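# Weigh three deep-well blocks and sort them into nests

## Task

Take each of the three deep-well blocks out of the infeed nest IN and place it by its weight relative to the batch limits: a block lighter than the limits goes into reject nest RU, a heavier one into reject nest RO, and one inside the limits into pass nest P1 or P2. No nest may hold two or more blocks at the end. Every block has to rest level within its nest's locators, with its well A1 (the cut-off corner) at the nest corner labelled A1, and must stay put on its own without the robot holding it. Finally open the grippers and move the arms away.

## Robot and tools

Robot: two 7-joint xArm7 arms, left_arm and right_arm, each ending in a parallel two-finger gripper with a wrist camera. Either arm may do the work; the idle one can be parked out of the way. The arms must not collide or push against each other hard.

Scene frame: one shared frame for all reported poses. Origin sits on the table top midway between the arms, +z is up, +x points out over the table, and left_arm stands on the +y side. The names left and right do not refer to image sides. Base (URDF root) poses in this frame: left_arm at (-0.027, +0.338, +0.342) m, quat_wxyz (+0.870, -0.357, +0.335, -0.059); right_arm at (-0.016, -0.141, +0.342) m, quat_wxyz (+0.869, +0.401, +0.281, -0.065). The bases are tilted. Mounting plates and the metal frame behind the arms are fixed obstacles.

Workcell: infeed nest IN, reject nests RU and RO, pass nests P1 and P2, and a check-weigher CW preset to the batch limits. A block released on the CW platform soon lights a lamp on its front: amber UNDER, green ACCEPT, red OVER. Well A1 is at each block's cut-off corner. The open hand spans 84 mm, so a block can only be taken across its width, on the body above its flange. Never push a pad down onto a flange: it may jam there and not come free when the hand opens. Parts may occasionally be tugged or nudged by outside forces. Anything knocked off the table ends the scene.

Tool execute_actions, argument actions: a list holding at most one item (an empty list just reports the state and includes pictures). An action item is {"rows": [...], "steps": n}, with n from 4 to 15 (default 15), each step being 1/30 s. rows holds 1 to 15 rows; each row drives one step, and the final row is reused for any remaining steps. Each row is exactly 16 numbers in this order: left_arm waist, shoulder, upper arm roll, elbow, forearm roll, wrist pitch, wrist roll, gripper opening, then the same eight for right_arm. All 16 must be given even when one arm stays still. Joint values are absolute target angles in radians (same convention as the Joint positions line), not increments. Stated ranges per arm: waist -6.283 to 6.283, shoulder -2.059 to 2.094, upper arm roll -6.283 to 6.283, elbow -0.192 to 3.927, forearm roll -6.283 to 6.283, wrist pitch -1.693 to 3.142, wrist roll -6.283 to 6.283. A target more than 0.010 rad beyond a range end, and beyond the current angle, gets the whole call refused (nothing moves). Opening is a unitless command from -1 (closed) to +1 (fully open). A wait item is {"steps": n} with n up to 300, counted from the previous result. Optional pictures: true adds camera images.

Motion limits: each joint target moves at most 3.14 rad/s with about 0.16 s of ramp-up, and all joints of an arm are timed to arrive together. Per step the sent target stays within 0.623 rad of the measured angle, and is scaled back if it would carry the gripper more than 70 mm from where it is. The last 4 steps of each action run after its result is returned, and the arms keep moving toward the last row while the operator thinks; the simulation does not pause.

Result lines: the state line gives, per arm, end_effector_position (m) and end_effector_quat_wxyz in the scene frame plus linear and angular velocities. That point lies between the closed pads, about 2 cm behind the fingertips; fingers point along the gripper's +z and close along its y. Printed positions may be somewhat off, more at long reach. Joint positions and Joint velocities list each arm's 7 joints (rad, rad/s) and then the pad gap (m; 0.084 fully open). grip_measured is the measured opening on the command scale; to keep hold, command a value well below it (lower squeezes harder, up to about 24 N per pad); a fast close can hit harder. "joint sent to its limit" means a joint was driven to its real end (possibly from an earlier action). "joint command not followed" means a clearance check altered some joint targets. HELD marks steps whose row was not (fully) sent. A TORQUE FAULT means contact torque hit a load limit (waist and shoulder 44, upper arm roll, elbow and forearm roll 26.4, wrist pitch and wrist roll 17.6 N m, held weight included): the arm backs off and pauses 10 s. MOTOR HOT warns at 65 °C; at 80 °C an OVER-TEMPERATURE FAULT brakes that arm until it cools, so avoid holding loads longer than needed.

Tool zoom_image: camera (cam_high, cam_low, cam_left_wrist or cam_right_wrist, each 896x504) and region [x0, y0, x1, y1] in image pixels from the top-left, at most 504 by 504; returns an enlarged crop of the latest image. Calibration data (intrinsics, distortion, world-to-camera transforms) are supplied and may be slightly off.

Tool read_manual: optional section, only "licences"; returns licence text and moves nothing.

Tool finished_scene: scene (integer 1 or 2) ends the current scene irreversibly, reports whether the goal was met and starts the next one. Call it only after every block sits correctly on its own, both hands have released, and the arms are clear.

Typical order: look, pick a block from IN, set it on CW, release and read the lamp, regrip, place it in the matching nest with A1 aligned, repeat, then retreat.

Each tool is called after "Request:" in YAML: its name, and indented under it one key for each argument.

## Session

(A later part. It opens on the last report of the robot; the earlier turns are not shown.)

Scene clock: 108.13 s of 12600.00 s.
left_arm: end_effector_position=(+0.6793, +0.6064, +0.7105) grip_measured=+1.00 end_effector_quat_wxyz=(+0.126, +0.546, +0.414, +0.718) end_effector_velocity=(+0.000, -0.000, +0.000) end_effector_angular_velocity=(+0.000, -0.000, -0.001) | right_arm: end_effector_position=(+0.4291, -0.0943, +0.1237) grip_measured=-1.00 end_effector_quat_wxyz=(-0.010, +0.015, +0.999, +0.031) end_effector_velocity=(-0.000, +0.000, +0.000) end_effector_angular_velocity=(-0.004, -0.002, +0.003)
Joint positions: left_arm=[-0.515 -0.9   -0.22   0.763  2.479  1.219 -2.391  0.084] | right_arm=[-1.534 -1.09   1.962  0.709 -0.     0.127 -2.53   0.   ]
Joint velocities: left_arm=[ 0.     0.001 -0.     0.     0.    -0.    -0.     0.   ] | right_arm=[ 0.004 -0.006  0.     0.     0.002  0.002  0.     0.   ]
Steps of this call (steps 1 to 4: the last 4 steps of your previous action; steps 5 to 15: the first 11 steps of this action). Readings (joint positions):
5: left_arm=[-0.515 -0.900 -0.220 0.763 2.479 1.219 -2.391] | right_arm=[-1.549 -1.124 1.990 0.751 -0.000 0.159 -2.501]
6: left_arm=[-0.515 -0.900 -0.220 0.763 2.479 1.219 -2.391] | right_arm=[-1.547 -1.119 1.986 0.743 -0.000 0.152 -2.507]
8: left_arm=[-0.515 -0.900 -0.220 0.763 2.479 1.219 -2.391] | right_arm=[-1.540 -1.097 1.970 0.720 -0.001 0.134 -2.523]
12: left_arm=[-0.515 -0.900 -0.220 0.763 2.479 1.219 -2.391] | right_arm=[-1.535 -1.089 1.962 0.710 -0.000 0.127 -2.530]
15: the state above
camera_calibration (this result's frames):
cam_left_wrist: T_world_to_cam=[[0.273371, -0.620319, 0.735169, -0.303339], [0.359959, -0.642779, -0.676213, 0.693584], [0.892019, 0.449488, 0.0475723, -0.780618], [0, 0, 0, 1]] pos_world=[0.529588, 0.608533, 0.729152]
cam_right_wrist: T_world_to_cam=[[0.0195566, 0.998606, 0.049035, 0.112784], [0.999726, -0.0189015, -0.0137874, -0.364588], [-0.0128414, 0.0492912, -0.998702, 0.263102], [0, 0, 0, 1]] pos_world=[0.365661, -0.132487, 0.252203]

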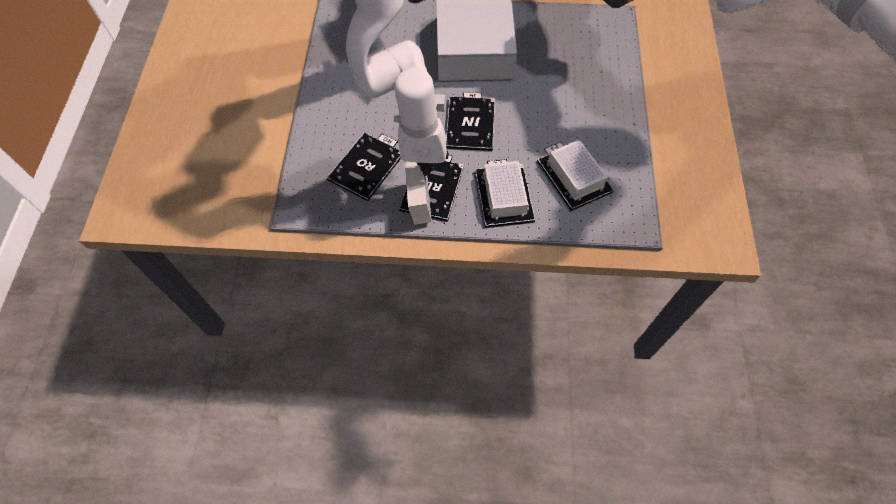

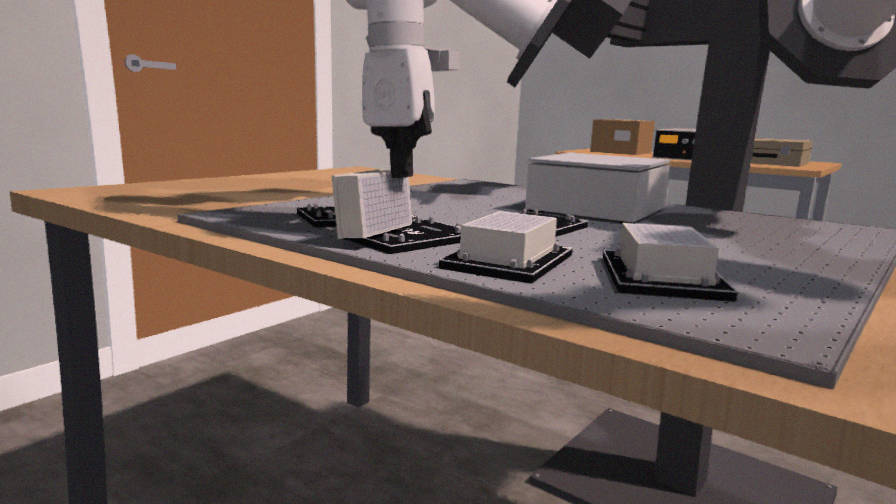

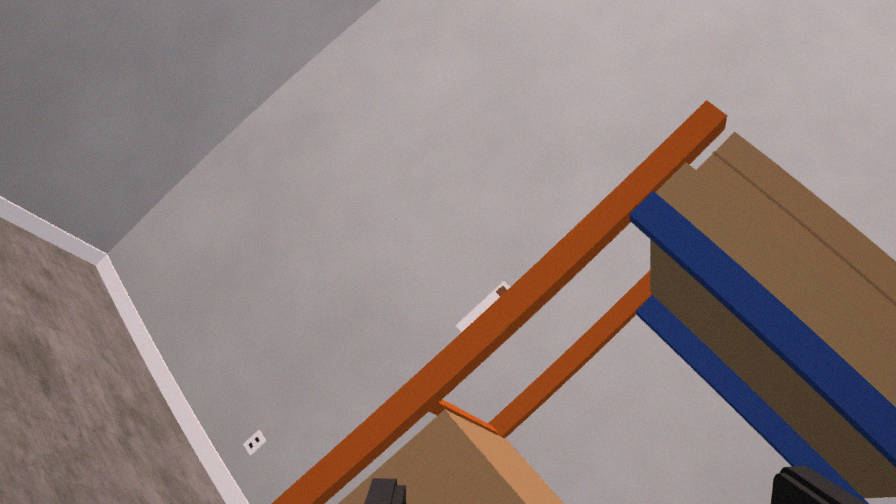

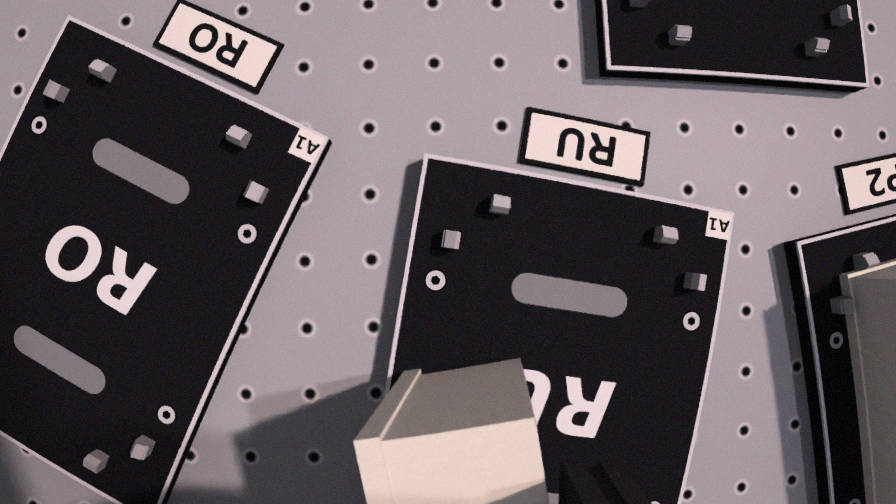

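Tipping; the finger holds it down by friction. Rise while pushing.

Request:
execute_actions:
  actions:
    - {"rows":[[-0.515,-0.9,-0.22,0.763,2.479,1.219,-2.391,1,-1.525,-1.045,1.92,0.665,0,0.14,-2.56,-1]],"steps":15}

Request:
execute_actions:
  actions:
    - {"rows":[[-0.515,-0.9,-0.22,0.763,2.479,1.219,-2.391,1,-1.53,-1.015,1.885,0.63,0,0.12,-2.6,-1]],"steps":15}
  pictures: true

Scene clock: 108.70 s of 12600.00 s.
left_arm: end_effector_position=(+0.6793, +0.6064, +0.7105) grip_measured=+1.00 end_effector_quat_wxyz=(+0.126, +0.546, +0.414, +0.718) end_effector_velocity=(+0.000, +0.000, +0.000) end_effector_angular_velocity=(-0.000, -0.000, +0.000) | right_arm: end_effector_position=(+0.4163, -0.1244, +0.1191) grip_measured=-1.00 end_effector_quat_wxyz=(-0.032, +0.028, +0.999, +0.021) end_effector_velocity=(+0.037, +0.060, +0.030) end_effector_angular_velocity=(+0.107, -0.100, +0.051)
Joint positions: left_arm=[-0.515 -0.9   -0.22   0.763  2.479  1.219 -2.391  0.084] | right_arm=[-1.528 -1.049  1.916  0.659  0.001  0.144 -2.56   0.   ]
Joint velocities: left_arm=[-0.  0.  0.  0. -0.  0. -0.  0.] | right_arm=[ 0.03   0.02   0.052  0.073 -0.005 -0.033 -0.003  0.   ]
Steps of this call (steps 1 to 4: the last 4 steps of your previous action; steps 5 to 6: the robot went on to your last target; steps 7 to 17: the first 11 steps of this action). Readings (joint positions):
7: left_arm=[-0.515 -0.900 -0.220 0.763 2.479 1.219 -2.391] | right_arm=[-1.534 -1.089 1.961 0.709 -0.000 0.127 -2.531]
8: left_arm=[-0.515 -0.900 -0.220 0.763 2.479 1.219 -2.391] | right_arm=[-1.529 -1.082 1.955 0.703 -0.000 0.129 -2.537]
10: left_arm=[-0.515 -0.900 -0.220 0.763 2.479 1.219 -2.391] | right_arm=[-1.518 -1.056 1.927 0.682 0.000 0.135 -2.553]
14: left_arm=[-0.515 -0.900 -0.220 0.763 2.479 1.219 -2.391] | right_arm=[-1.529 -1.050 1.910 0.654 0.001 0.147 -2.559]
17: the state above

Scene clock: 109.20 s of 12600.00 s.
left_arm: end_effector_position=(+0.6793, +0.6064, +0.7105) grip_measured=+1.00 end_effector_quat_wxyz=(+0.126, +0.546, +0.414, +0.718) end_effector_velocity=(+0.000, -0.001, +0.000) end_effector_angular_velocity=(+0.000, -0.000, -0.002) | right_arm: end_effector_position=(+0.4159, -0.1381, +0.1184) grip_measured=-1.00 end_effector_quat_wxyz=(-0.033, +0.029, +0.999, +0.028) end_effector_velocity=(+0.002, +0.003, +0.002) end_effector_angular_velocity=(+0.005, -0.007, +0.005)
Joint positions: left_arm=[-0.515 -0.9   -0.22   0.763  2.479  1.219 -2.391  0.084] | right_arm=[-1.53  -1.015  1.886  0.631 -0.     0.12  -2.6    0.   ]
Joint velocities: left_arm=[-0.     0.002 -0.001  0.001  0.    -0.     0.     0.   ] | right_arm=[ 0.004 -0.     0.002  0.003  0.    -0.002 -0.001  0.   ]
Steps of this call (steps 1 to 4: the last 4 steps of your previous action; steps 5 to 15: the first 11 steps of this action). Readings (joint positions):
5: left_arm=[-0.515 -0.900 -0.220 0.763 2.479 1.219 -2.391] | right_arm=[-1.526 -1.046 1.919 0.663 0.000 0.140 -2.561]
6: left_arm=[-0.515 -0.900 -0.220 0.763 2.479 1.219 -2.391] | right_arm=[-1.526 -1.040 1.914 0.657 -0.000 0.135 -2.571]
8: left_arm=[-0.515 -0.900 -0.220 0.763 2.479 1.219 -2.391] | right_arm=[-1.529 -1.022 1.892 0.637 0.000 0.125 -2.591]
12: left_arm=[-0.515 -0.900 -0.220 0.763 2.479 1.219 -2.391] | right_arm=[-1.531 -1.015 1.884 0.629 0.000 0.121 -2.600]
15: the state above
camera_calibration (this result's frames):
cam_left_wrist: T_world_to_cam=[[0.273371, -0.620319, 0.735169, -0.303339], [0.359959, -0.64278, -0.676213, 0.693584], [0.892019, 0.449487, 0.047572, -0.780618], [0, 0, 0, 1]] pos_world=[0.529588, 0.608533, 0.729152]
cam_right_wrist: T_world_to_cam=[[0.0475406, 0.997979, 0.0421643, 0.146131], [0.997058, -0.044871, -0.0621476, -0.34906], [-0.06013, 0.0449947, -0.997176, 0.278639], [0, 0, 0, 1]] pos_world=[0.35784, -0.174036, 0.249998]

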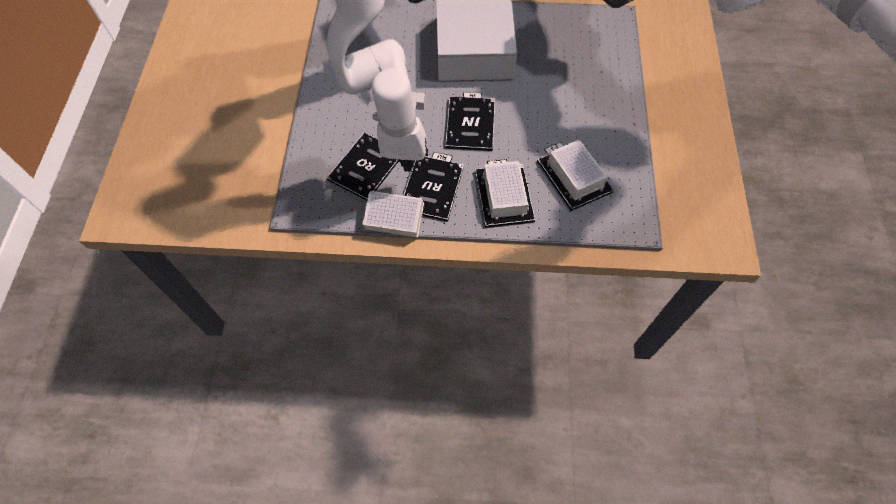

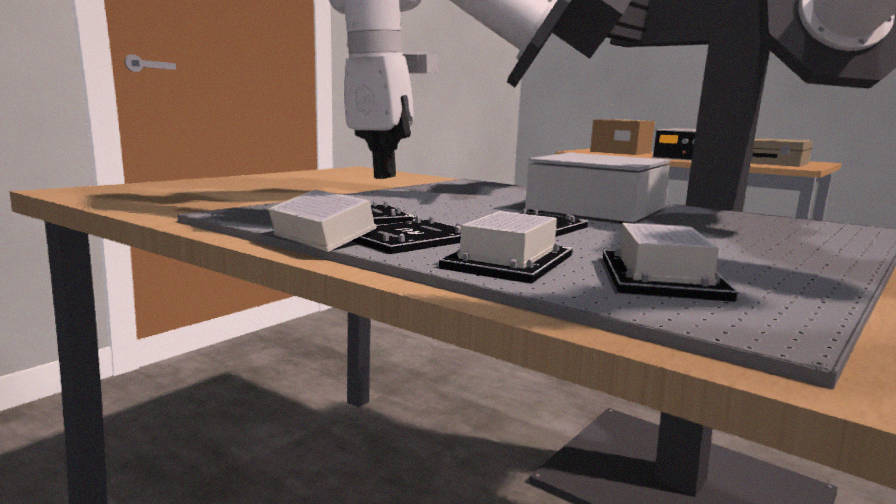

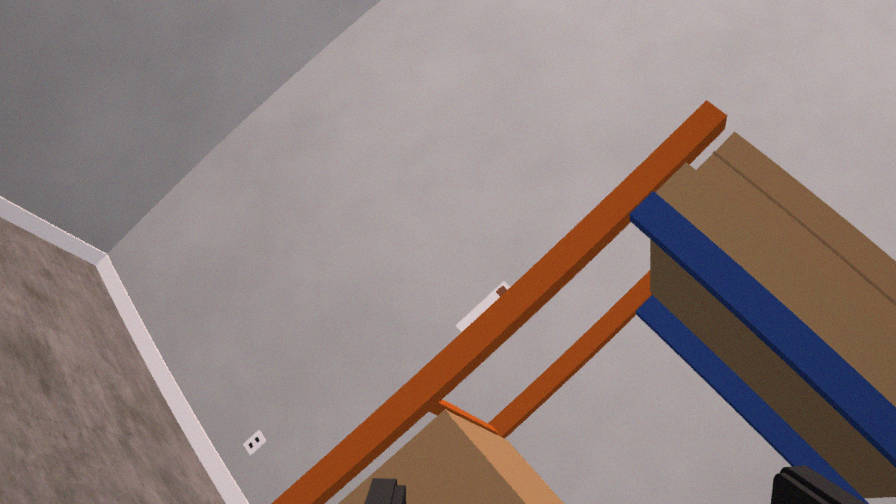

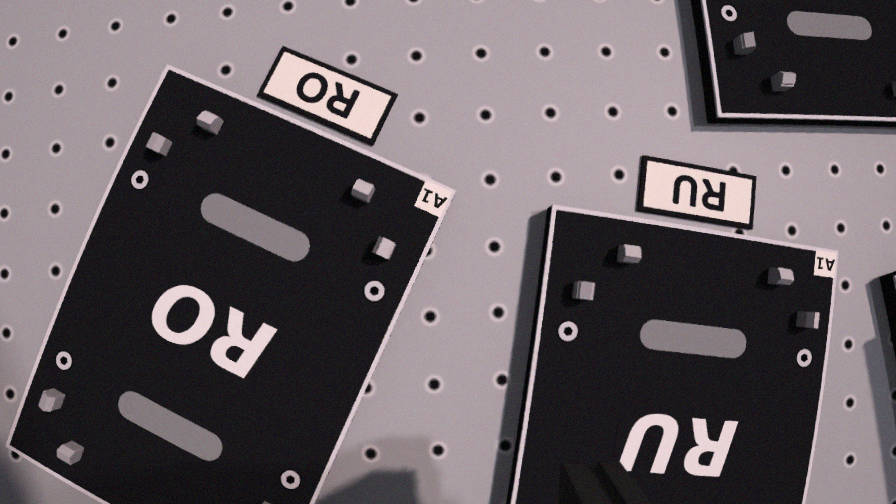

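Request:
execute_actions:
  actions:
    - {"rows":[[-0.515,-0.9,-0.22,0.763,2.479,1.219,-2.391,1,-1.55,-0.98,1.84,0.8,0,0.4,-3.2,1]],"steps":15}

Request:
execute_actions:
  actions:
    - {"rows":[[-0.515,-0.9,-0.22,0.763,2.479,1.219,-2.391,1,-1.64,-1.03,1.85,1.0,0,0.55,-3.75,1]],"steps":15}

Request:
execute_actions:
  actions:
    - {"rows":[[-0.515,-0.9,-0.22,0.763,2.479,1.219,-2.391,1,-1.7222,-1.0821,1.8637,1.0809,0,0.577,-4.196,1]],"steps":15}

Request:
execute_actions:
  actions:
    - {"steps":12}
  pictures: true

Scene clock: 110.50 s of 12600.00 s.
left_arm: end_effector_position=(+0.6793, +0.6064, +0.7105) grip_measured=+1.00 end_effector_quat_wxyz=(+0.126, +0.546, +0.414, +0.718) end_effector_velocity=(-0.000, -0.000, +0.000) end_effector_angular_velocity=(+0.000, -0.001, +0.000) | right_arm: end_effector_position=(+0.4513, -0.1504, +0.1311) grip_measured=+0.54 end_effector_quat_wxyz=(-0.077, -0.223, +0.971, +0.028) end_effector_velocity=(+0.026, -0.019, +0.016) end_effector_angular_velocity=(+0.050, +0.120, +0.565)
Joint positions: left_arm=[-0.515 -0.9   -0.22   0.763  2.479  1.219 -2.391  0.084] | right_arm=[-1.549 -0.98   1.839  0.797  0.     0.387 -3.173  0.067]
Joint velocities: left_arm=[ 0.    -0.    -0.001 -0.     0.     0.001  0.     0.   ] | right_arm=[-0.02   0.038 -0.047  0.166  0.001  0.297 -0.633  0.169]
Steps of this call (steps 1 to 4: the last 4 steps of your previous action; steps 5 to 15: the robot went on to your last target; steps 16 to 28: nothing new was sent; steps 29 to 39: the first 11 steps of this action). Readings (joint positions):
29: left_arm=[-0.515 -0.900 -0.220 0.763 2.479 1.219 -2.391] | right_arm=[-1.530 -1.015 1.885 0.630 -0.000 0.121 -2.601]
30: left_arm=[-0.515 -0.900 -0.220 0.763 2.479 1.219 -2.391] | right_arm=[-1.530 -1.015 1.885 0.633 -0.000 0.126 -2.612]
32: left_arm=[-0.515 -0.900 -0.220 0.763 2.479 1.219 -2.391] | right_arm=[-1.533 -1.011 1.880 0.652 -0.000 0.161 -2.686]
36: left_arm=[-0.515 -0.900 -0.220 0.763 2.479 1.219 -2.391] | right_arm=[-1.544 -0.990 1.853 0.751 0.000 0.316 -3.020]
39: the state above

Scene clock: 111.00 s of 12600.00 s.
left_arm: end_effector_position=(+0.6793, +0.6064, +0.7105) grip_measured=+1.00 end_effector_quat_wxyz=(+0.126, +0.546, +0.414, +0.718) end_effector_velocity=(-0.000, +0.002, -0.001) end_effector_angular_velocity=(-0.001, +0.001, +0.002) | right_arm: end_effector_position=(+0.4989, -0.1545, +0.1307) grip_measured=+1.00 end_effector_quat_wxyz=(-0.090, -0.473, +0.876, +0.029) end_effector_velocity=(+0.020, -0.006, -0.003) end_effector_angular_velocity=(+0.037, +0.061, +0.413)
Joint positions: left_arm=[-0.515 -0.9   -0.22   0.763  2.479  1.219 -2.391  0.084] | right_arm=[-1.638 -1.029  1.848  0.998  0.     0.544 -3.732  0.084]
Joint velocities: left_arm=[-0.    -0.002  0.002 -0.     0.    -0.    -0.     0.   ] | right_arm=[-0.065 -0.026  0.009  0.127  0.001  0.124 -0.433 -0.   ]
Steps of this call (steps 1 to 4: the last 4 steps of your previous action; steps 5 to 15: the first 11 steps of this action). Readings (joint positions):
5: left_arm=[-0.515 -0.900 -0.220 0.763 2.479 1.219 -2.391] | right_arm=[-1.550 -0.981 1.841 0.799 -0.000 0.400 -3.200]
6: left_arm=[-0.515 -0.900 -0.220 0.763 2.479 1.219 -2.391] | right_arm=[-1.552 -0.983 1.842 0.802 -0.000 0.403 -3.211]
8: left_arm=[-0.515 -0.900 -0.220 0.763 2.479 1.219 -2.391] | right_arm=[-1.563 -0.993 1.845 0.827 -0.000 0.424 -3.286]
12: left_arm=[-0.515 -0.900 -0.220 0.763 2.479 1.219 -2.391] | right_arm=[-1.617 -1.020 1.848 0.950 -0.000 0.511 -3.607]
15: the state above

Scene clock: 111.50 s of 12600.00 s.
left_arm: end_effector_position=(+0.6793, +0.6064, +0.7105) grip_measured=+1.00 end_effector_quat_wxyz=(+0.126, +0.546, +0.414, +0.718) end_effector_velocity=(+0.000, -0.001, -0.000) end_effector_angular_velocity=(+0.001, +0.001, -0.002) | right_arm: end_effector_position=(+0.5098, -0.1664, +0.1092) grip_measured=+1.00 end_effector_quat_wxyz=(-0.105, -0.655, +0.747, +0.035) end_effector_velocity=(+0.005, +0.004, -0.002) end_effector_angular_velocity=(+0.035, +0.015, +0.194)
Joint positions: left_arm=[-0.515 -0.9   -0.22   0.763  2.479  1.219 -2.391  0.084] | right_arm=[-1.723 -1.082  1.863  1.079 -0.     0.577 -4.188  0.084]
Joint velocities: left_arm=[ 0.     0.001 -0.    -0.001 -0.    -0.     0.     0.   ] | right_arm=[-0.016 -0.012  0.01   0.028 -0.     0.012 -0.191  0.   ]
Steps of this call (steps 1 to 4: the last 4 steps of your previous action; steps 5 to 15: the first 11 steps of this action). Readings (joint positions):
5: left_arm=[-0.515 -0.900 -0.220 0.763 2.479 1.219 -2.391] | right_arm=[-1.640 -1.030 1.851 0.998 -0.000 0.550 -3.750]
6: left_arm=[-0.515 -0.900 -0.220 0.763 2.479 1.219 -2.391] | right_arm=[-1.641 -1.031 1.851 1.000 0.000 0.551 -3.761]
8: left_arm=[-0.515 -0.900 -0.220 0.763 2.479 1.219 -2.391] | right_arm=[-1.654 -1.039 1.853 1.014 0.000 0.555 -3.836]
12: left_arm=[-0.515 -0.900 -0.220 0.763 2.479 1.219 -2.391] | right_arm=[-1.709 -1.073 1.861 1.067 -0.000 0.572 -4.116]
15: the state above

Scene clock: 111.90 s of 12600.00 s.
left_arm: end_effector_position=(+0.6793, +0.6064, +0.7105) grip_measured=+1.00 end_effector_quat_wxyz=(+0.126, +0.546, +0.414, +0.718) end_effector_velocity=(-0.000, +0.000, +0.000) end_effector_angular_velocity=(+0.000, -0.001, -0.001) | right_arm: end_effector_position=(+0.5107, -0.1653, +0.1099) grip_measured=+1.00 end_effector_quat_wxyz=(-0.104, -0.659, +0.744, +0.036) end_effector_velocity=(+0.000, +0.001, -0.000) end_effector_angular_velocity=(+0.001, +0.000, +0.003)
Joint positions: left_arm=[-0.515 -0.9   -0.22   0.763  2.479  1.219 -2.391  0.084] | right_arm=[-1.722 -1.082  1.864  1.081  0.     0.577 -4.196  0.084]
Joint velocities: left_arm=[ 0.    -0.001 -0.    -0.     0.    -0.001  0.     0.   ] | right_arm=[-0.001 -0.001  0.002  0.001  0.    -0.    -0.002  0.   ]
Kept back: nothing.
Steps of this call (steps 1 to 4: the last 4 steps of your previous action; steps 5 to 12: the robot went on to your last target). Readings (joint positions):
1: left_arm=[-0.515 -0.900 -0.220 0.763 2.479 1.219 -2.391] | right_arm=[-1.723 -1.082 1.863 1.080 -0.000 0.577 -4.192]
2: left_arm=[-0.515 -0.900 -0.220 0.763 2.479 1.219 -2.391] | right_arm=[-1.722 -1.082 1.864 1.080 0.000 0.577 -4.194]
4: left_arm=[-0.515 -0.900 -0.220 0.763 2.479 1.219 -2.391] | right_arm=[-1.722 -1.082 1.864 1.081 0.000 0.577 -4.195]
8: left_arm=[-0.515 -0.900 -0.220 0.763 2.479 1.219 -2.391] | right_arm=[-1.722 -1.082 1.864 1.081 0.000 0.577 -4.196]
12: the state above
camera_calibration (this result's frames):
cam_left_wrist: T_world_to_cam=[[0.273371, -0.620319, 0.735168, -0.303339], [0.359959, -0.642779, -0.676213, 0.693584], [0.892019, 0.449487, 0.0475719, -0.780618], [0, 0, 0, 1]] pos_world=[0.529588, 0.608533, 0.729152]
cam_right_wrist: T_world_to_cam=[[-0.97677, 0.116624, 0.179773, 0.531365], [0.0997941, 0.98997, -0.100005, 0.188131], [-0.189633, -0.0797413, -0.978612, 0.320569], [0, 0, 0, 1]] pos_world=[0.561037, -0.222651, 0.237002]

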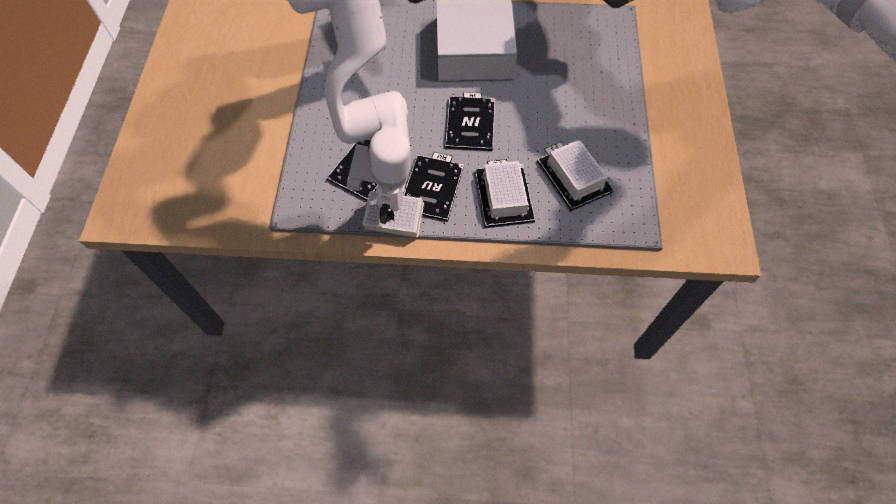

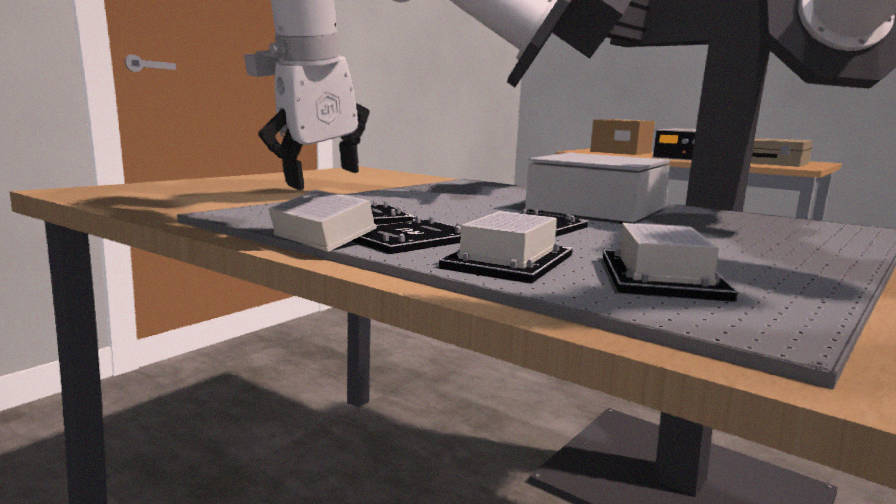

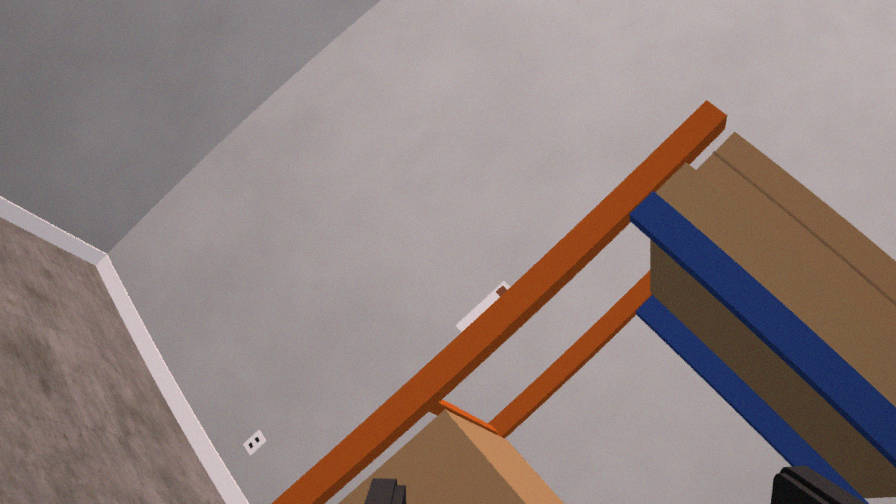

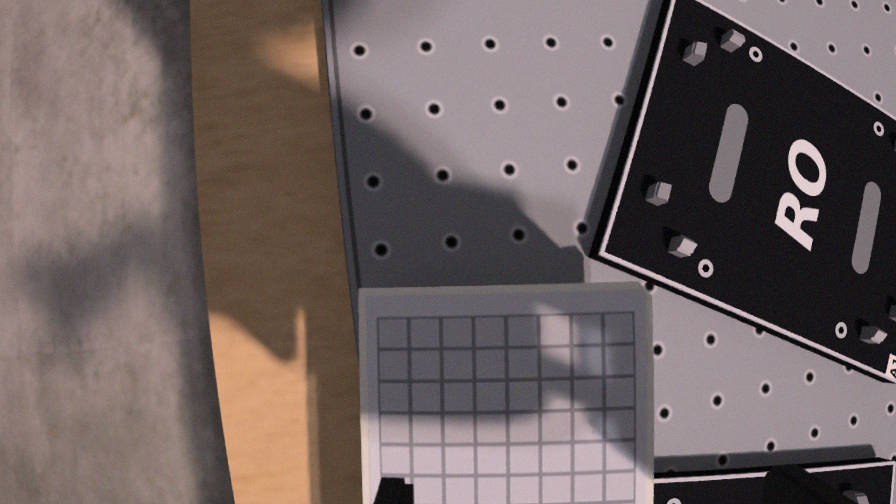

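Request:
execute_actions:
  actions:
    - {"rows":[[-0.515,-0.9,-0.22,0.763,2.479,1.219,-2.391,1,-1.76,-1.09,1.878,1.16,0,0.61,-4.22,1]],"steps":12}

Request:
execute_actions:
  actions:
    - {"rows":[[-0.515,-0.9,-0.22,0.763,2.479,1.219,-2.391,1,-1.8526,-1.1178,1.9201,1.1725,0,0.547,-4.22,1]],"steps":15}

Request:
execute_actions:
  actions:
    - {"steps":10}
  pictures: true

Scene clock: 113.03 s of 12600.00 s.
left_arm: end_effector_position=(+0.6793, +0.6064, +0.7105) grip_measured=+1.00 end_effector_quat_wxyz=(+0.126, +0.546, +0.414, +0.718) end_effector_velocity=(-0.000, -0.000, +0.000) end_effector_angular_velocity=(+0.000, -0.000, -0.001) | right_arm: end_effector_position=(+0.5330, -0.1583, +0.1115) grip_measured=+1.00 end_effector_quat_wxyz=(+0.097, +0.667, -0.738, -0.035) end_effector_velocity=(-0.020, -0.004, -0.010) end_effector_angular_velocity=(-0.016, +0.049, +0.016)
Joint positions: left_arm=[-0.515 -0.9   -0.22   0.763  2.479  1.219 -2.391  0.084] | right_arm=[-1.759 -1.09   1.878  1.161  0.     0.609 -4.22   0.084]
Joint velocities: left_arm=[ 0.     0.    -0.001 -0.    -0.    -0.     0.     0.   ] | right_arm=[-0.012 -0.006  0.013 -0.018 -0.001  0.021 -0.008 -0.   ]
Steps of this call (steps 1 to 15: the robot went on to your last target; steps 16 to 26: nothing new was sent; steps 27 to 34: the first 8 steps of this action). Readings (joint positions):
27: left_arm=[-0.515 -0.900 -0.220 0.763 2.479 1.219 -2.391] | right_arm=[-1.723 -1.082 1.864 1.082 0.000 0.578 -4.196]
28: left_arm=[-0.515 -0.900 -0.220 0.763 2.479 1.219 -2.391] | right_arm=[-1.727 -1.083 1.866 1.090 -0.000 0.583 -4.200]
30: left_arm=[-0.515 -0.900 -0.220 0.763 2.479 1.219 -2.391] | right_arm=[-1.749 -1.088 1.874 1.134 -0.000 0.600 -4.213]
34: the state above

Scene clock: 113.53 s of 12600.00 s.
left_arm: end_effector_position=(+0.6793, +0.6064, +0.7105) grip_measured=+1.00 end_effector_quat_wxyz=(+0.126, +0.546, +0.414, +0.718) end_effector_velocity=(+0.000, -0.000, +0.000) end_effector_angular_velocity=(-0.000, -0.001, -0.000) | right_arm: end_effector_position=(+0.5226, -0.1622, +0.0749) grip_measured=+1.00 end_effector_quat_wxyz=(+0.103, +0.666, -0.737, -0.037) end_effector_velocity=(+0.003, +0.016, +0.007) end_effector_angular_velocity=(+0.020, -0.014, +0.019)
Joint positions: left_arm=[-0.515 -0.9   -0.22   0.763  2.479  1.219 -2.391  0.084] | right_arm=[-1.852 -1.118  1.92   1.173  0.     0.547 -4.22   0.084]
Joint velocities: left_arm=[-0.     0.    -0.001  0.001  0.    -0.     0.     0.   ] | right_arm=[ 0.015 -0.     0.015  0.006  0.    -0.002 -0.001 -0.   ]
Steps of this call (steps 1 to 4: the last 4 steps of your previous action; steps 5 to 15: the first 11 steps of this action). Readings (joint positions):
5: left_arm=[-0.515 -0.900 -0.220 0.763 2.479 1.219 -2.391] | right_arm=[-1.761 -1.090 1.878 1.159 -0.000 0.609 -4.220]
6: left_arm=[-0.515 -0.900 -0.220 0.763 2.479 1.219 -2.391] | right_arm=[-1.769 -1.092 1.882 1.162 0.000 0.601 -4.220]
8: left_arm=[-0.515 -0.900 -0.220 0.763 2.479 1.219 -2.391] | right_arm=[-1.816 -1.107 1.906 1.173 0.000 0.567 -4.220]
12: left_arm=[-0.515 -0.900 -0.220 0.763 2.479 1.219 -2.391] | right_arm=[-1.855 -1.118 1.919 1.169 -0.000 0.548 -4.220]
15: the state above

Scene clock: 113.87 s of 12600.00 s.
left_arm: end_effector_position=(+0.6793, +0.6064, +0.7105) grip_measured=+1.00 end_effector_quat_wxyz=(+0.126, +0.546, +0.414, +0.718) end_effector_velocity=(-0.001, -0.000, +0.001) end_effector_angular_velocity=(+0.000, -0.003, -0.001) | right_arm: end_effector_position=(+0.5223, -0.1624, +0.0746) grip_measured=+1.00 end_effector_quat_wxyz=(+0.104, +0.666, -0.737, -0.037) end_effector_velocity=(+0.000, +0.001, -0.000) end_effector_angular_velocity=(+0.001, -0.001, -0.001)
Joint positions: left_arm=[-0.515 -0.9   -0.22   0.763  2.479  1.219 -2.391  0.084] | right_arm=[-1.852 -1.118  1.92   1.172  0.     0.547 -4.22   0.084]
Joint velocities: left_arm=[ 0.    -0.001 -0.003 -0.     0.    -0.001 -0.     0.   ] | right_arm=[-0.001 -0.001  0.002  0.001  0.001 -0.001  0.001 -0.   ]
Kept back: nothing.
Steps of this call (steps 1 to 4: the last 4 steps of your previous action; steps 5 to 10: the robot went on to your last target). Readings (joint positions):
1: left_arm=[-0.515 -0.900 -0.220 0.763 2.479 1.219 -2.391] | right_arm=[-1.852 -1.118 1.920 1.173 0.000 0.547 -4.220]
2: left_arm=[-0.515 -0.900 -0.220 0.763 2.479 1.219 -2.391] | right_arm=[-1.852 -1.118 1.920 1.173 0.000 0.547 -4.220]
4: left_arm=[-0.515 -0.900 -0.220 0.763 2.479 1.219 -2.391] | right_arm=[-1.852 -1.118 1.920 1.172 0.000 0.547 -4.220]
8: left_arm=[-0.515 -0.900 -0.220 0.763 2.479 1.219 -2.391] | right_arm=[-1.852 -1.118 1.920 1.172 0.000 0.547 -4.220]
10: the state above
camera_calibration (this result's frames):
cam_left_wrist: T_world_to_cam=[[0.273371, -0.620319, 0.735169, -0.303339], [0.359959, -0.642779, -0.676213, 0.693584], [0.892019, 0.449487, 0.0475721, -0.780618], [0, 0, 0, 1]] pos_world=[0.529588, 0.608533, 0.729152]
cam_right_wrist: T_world_to_cam=[[-0.978504, 0.0966247, 0.182192, 0.546192], [0.0802207, 0.992204, -0.0953674, 0.190865], [-0.189987, -0.0787018, -0.978627, 0.28882], [0, 0, 0, 1]] pos_world=[0.574012, -0.219422, 0.201338]

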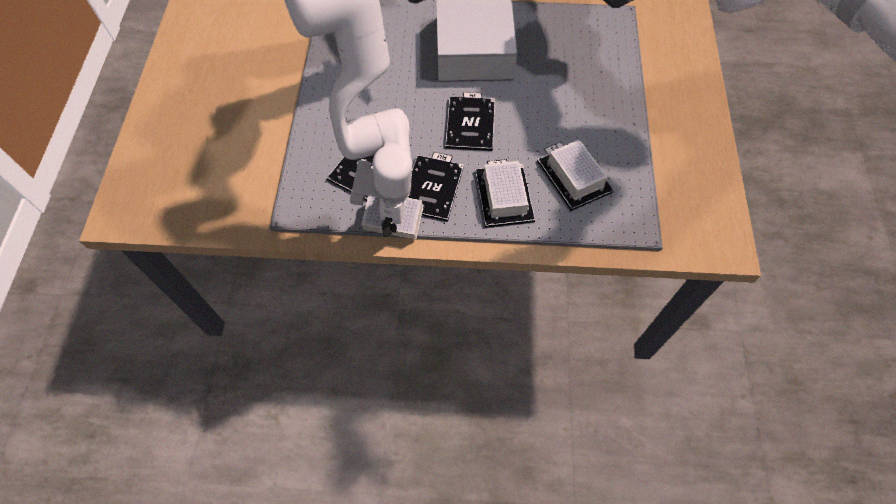

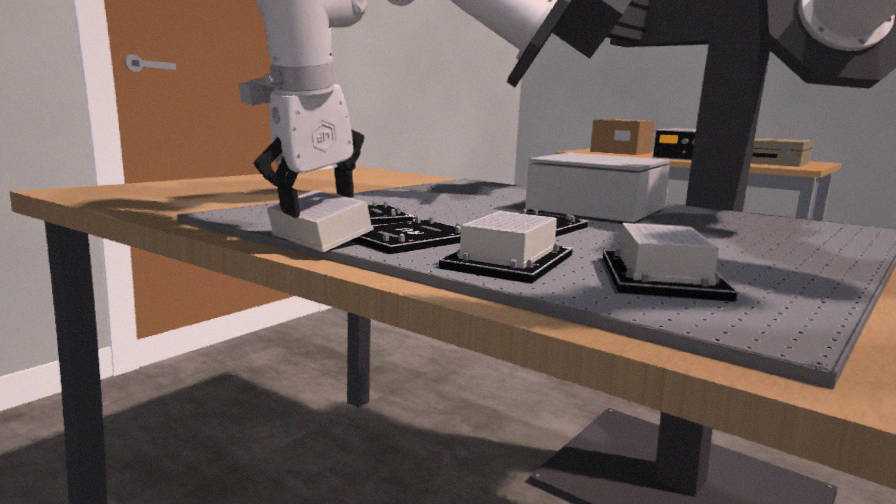

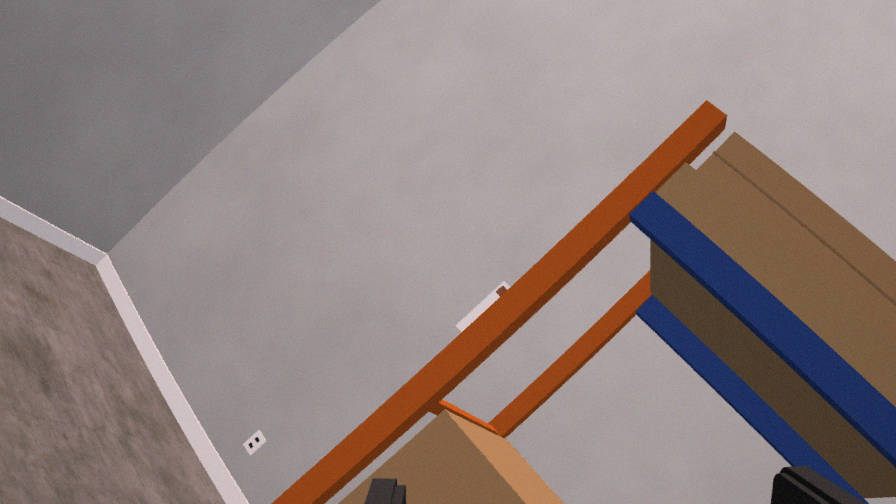

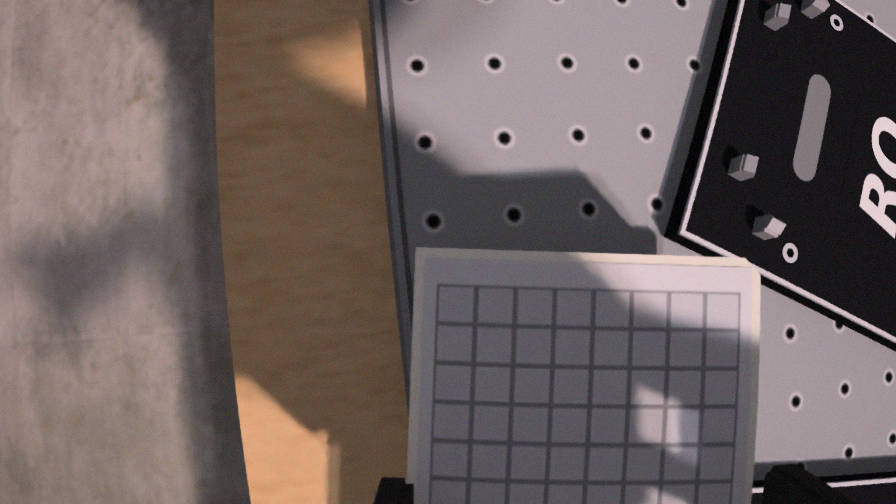

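Request:
execute_actions:
  actions: []

Scene clock: 114.57 s of 12600.00 s.
left_arm: end_effector_position=(+0.6793, +0.6064, +0.7105) grip_measured=+1.00 end_effector_quat_wxyz=(+0.126, +0.546, +0.414, +0.718) end_effector_velocity=(-0.000, +0.000, -0.000) end_effector_angular_velocity=(-0.000, +0.000, +0.001) | right_arm: end_effector_position=(+0.5223, -0.1624, +0.0746) grip_measured=+1.00 end_effector_quat_wxyz=(+0.104, +0.666, -0.737, -0.037) end_effector_velocity=(+0.000, -0.002, -0.001) end_effector_angular_velocity=(-0.003, +0.000, -0.001)
Joint positions: left_arm=[-0.515 -0.9   -0.22   0.763  2.479  1.219 -2.391  0.084] | right_arm=[-1.853 -1.118  1.92   1.173  0.     0.547 -4.22   0.084]
Joint velocities: left_arm=[-0.    -0.     0.    -0.     0.     0.001 -0.     0.   ] | right_arm=[-0.001 -0.    -0.002  0.    -0.001  0.    -0.     0.   ]
Kept back: nothing.
Steps of this call (steps 1 to 15: the robot went on to your last target; steps 16 to 21: nothing new was sent). Readings (joint positions):
1: left_arm=[-0.515 -0.900 -0.220 0.763 2.479 1.219 -2.391] | right_arm=[-1.852 -1.118 1.920 1.172 0.000 0.547 -4.220]
2: left_arm=[-0.515 -0.900 -0.220 0.763 2.479 1.219 -2.391] | right_arm=[-1.853 -1.118 1.920 1.172 0.000 0.547 -4.220]
4: left_arm=[-0.515 -0.900 -0.220 0.763 2.479 1.219 -2.391] | right_arm=[-1.853 -1.118 1.920 1.172 0.000 0.547 -4.220]
8: left_arm=[-0.515 -0.900 -0.220 0.763 2.479 1.219 -2.391] | right_arm=[-1.853 -1.118 1.920 1.173 0.000 0.547 -4.220]
21: the state above
All arms were judged still, so your last target was given up. Only a new action makes them travel on or press farther. Fingers that are still opening or closing keep moving.
camera_calibration (this result's frames):
cam_left_wrist: T_world_to_cam=[[0.273371, -0.620319, 0.735169, -0.303339], [0.359959, -0.64278, -0.676213, 0.693584], [0.892019, 0.449487, 0.047572, -0.780618], [0, 0, 0, 1]] pos_world=[0.529588, 0.608533, 0.729152]
cam_right_wrist: T_world_to_cam=[[-0.978501, 0.0966129, 0.182215, 0.546182], [0.0802025, 0.992204, -0.0953894, 0.190876], [-0.190011, -0.0787245, -0.978621, 0.28878], [0, 0, 0, 1]] pos_world=[0.574002, -0.219422, 0.201291]

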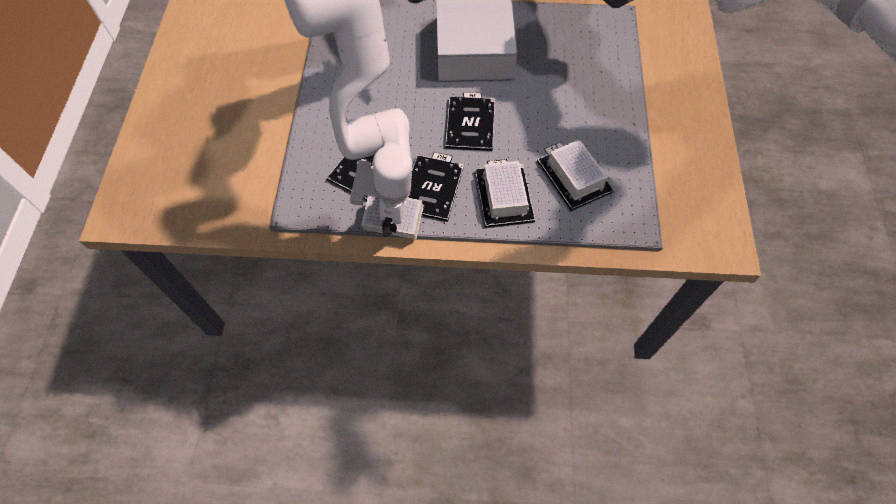

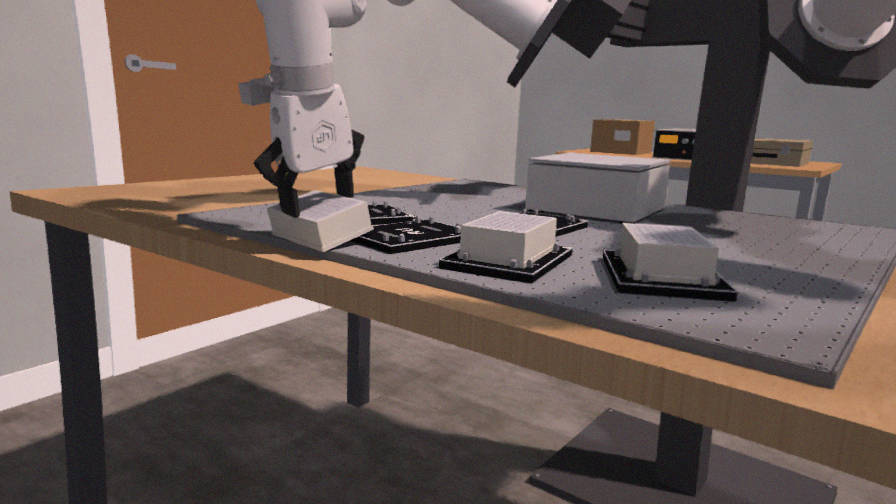

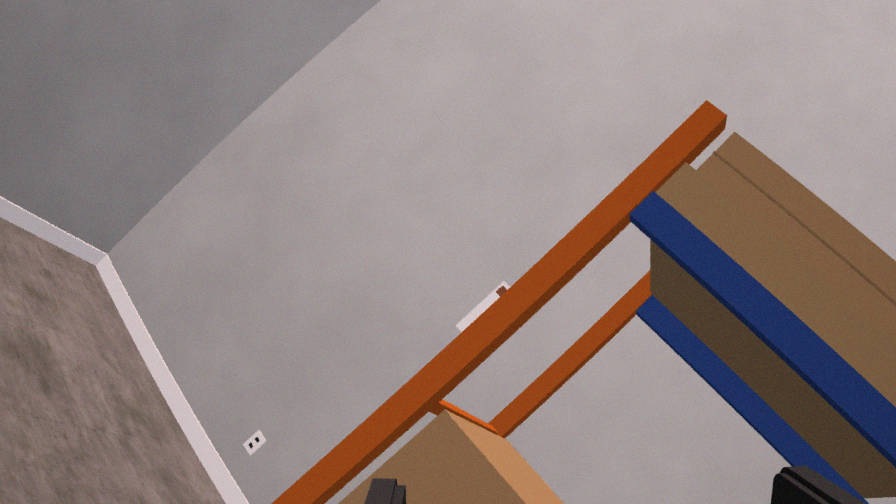

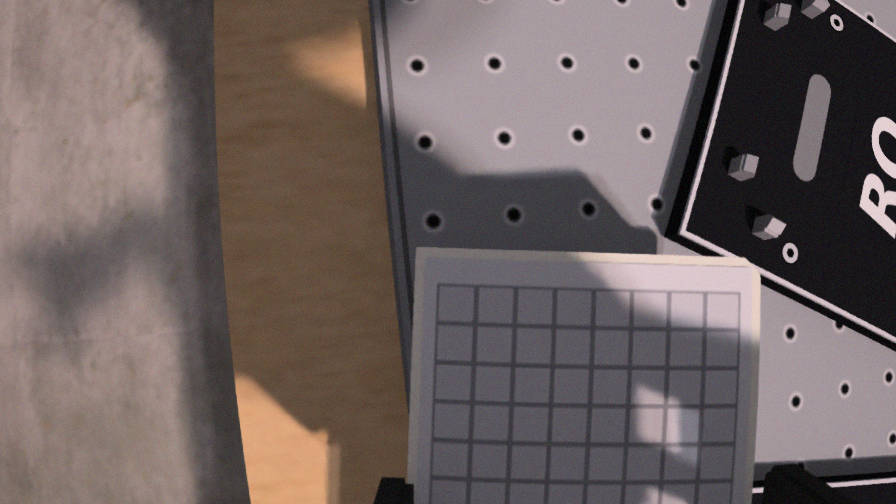

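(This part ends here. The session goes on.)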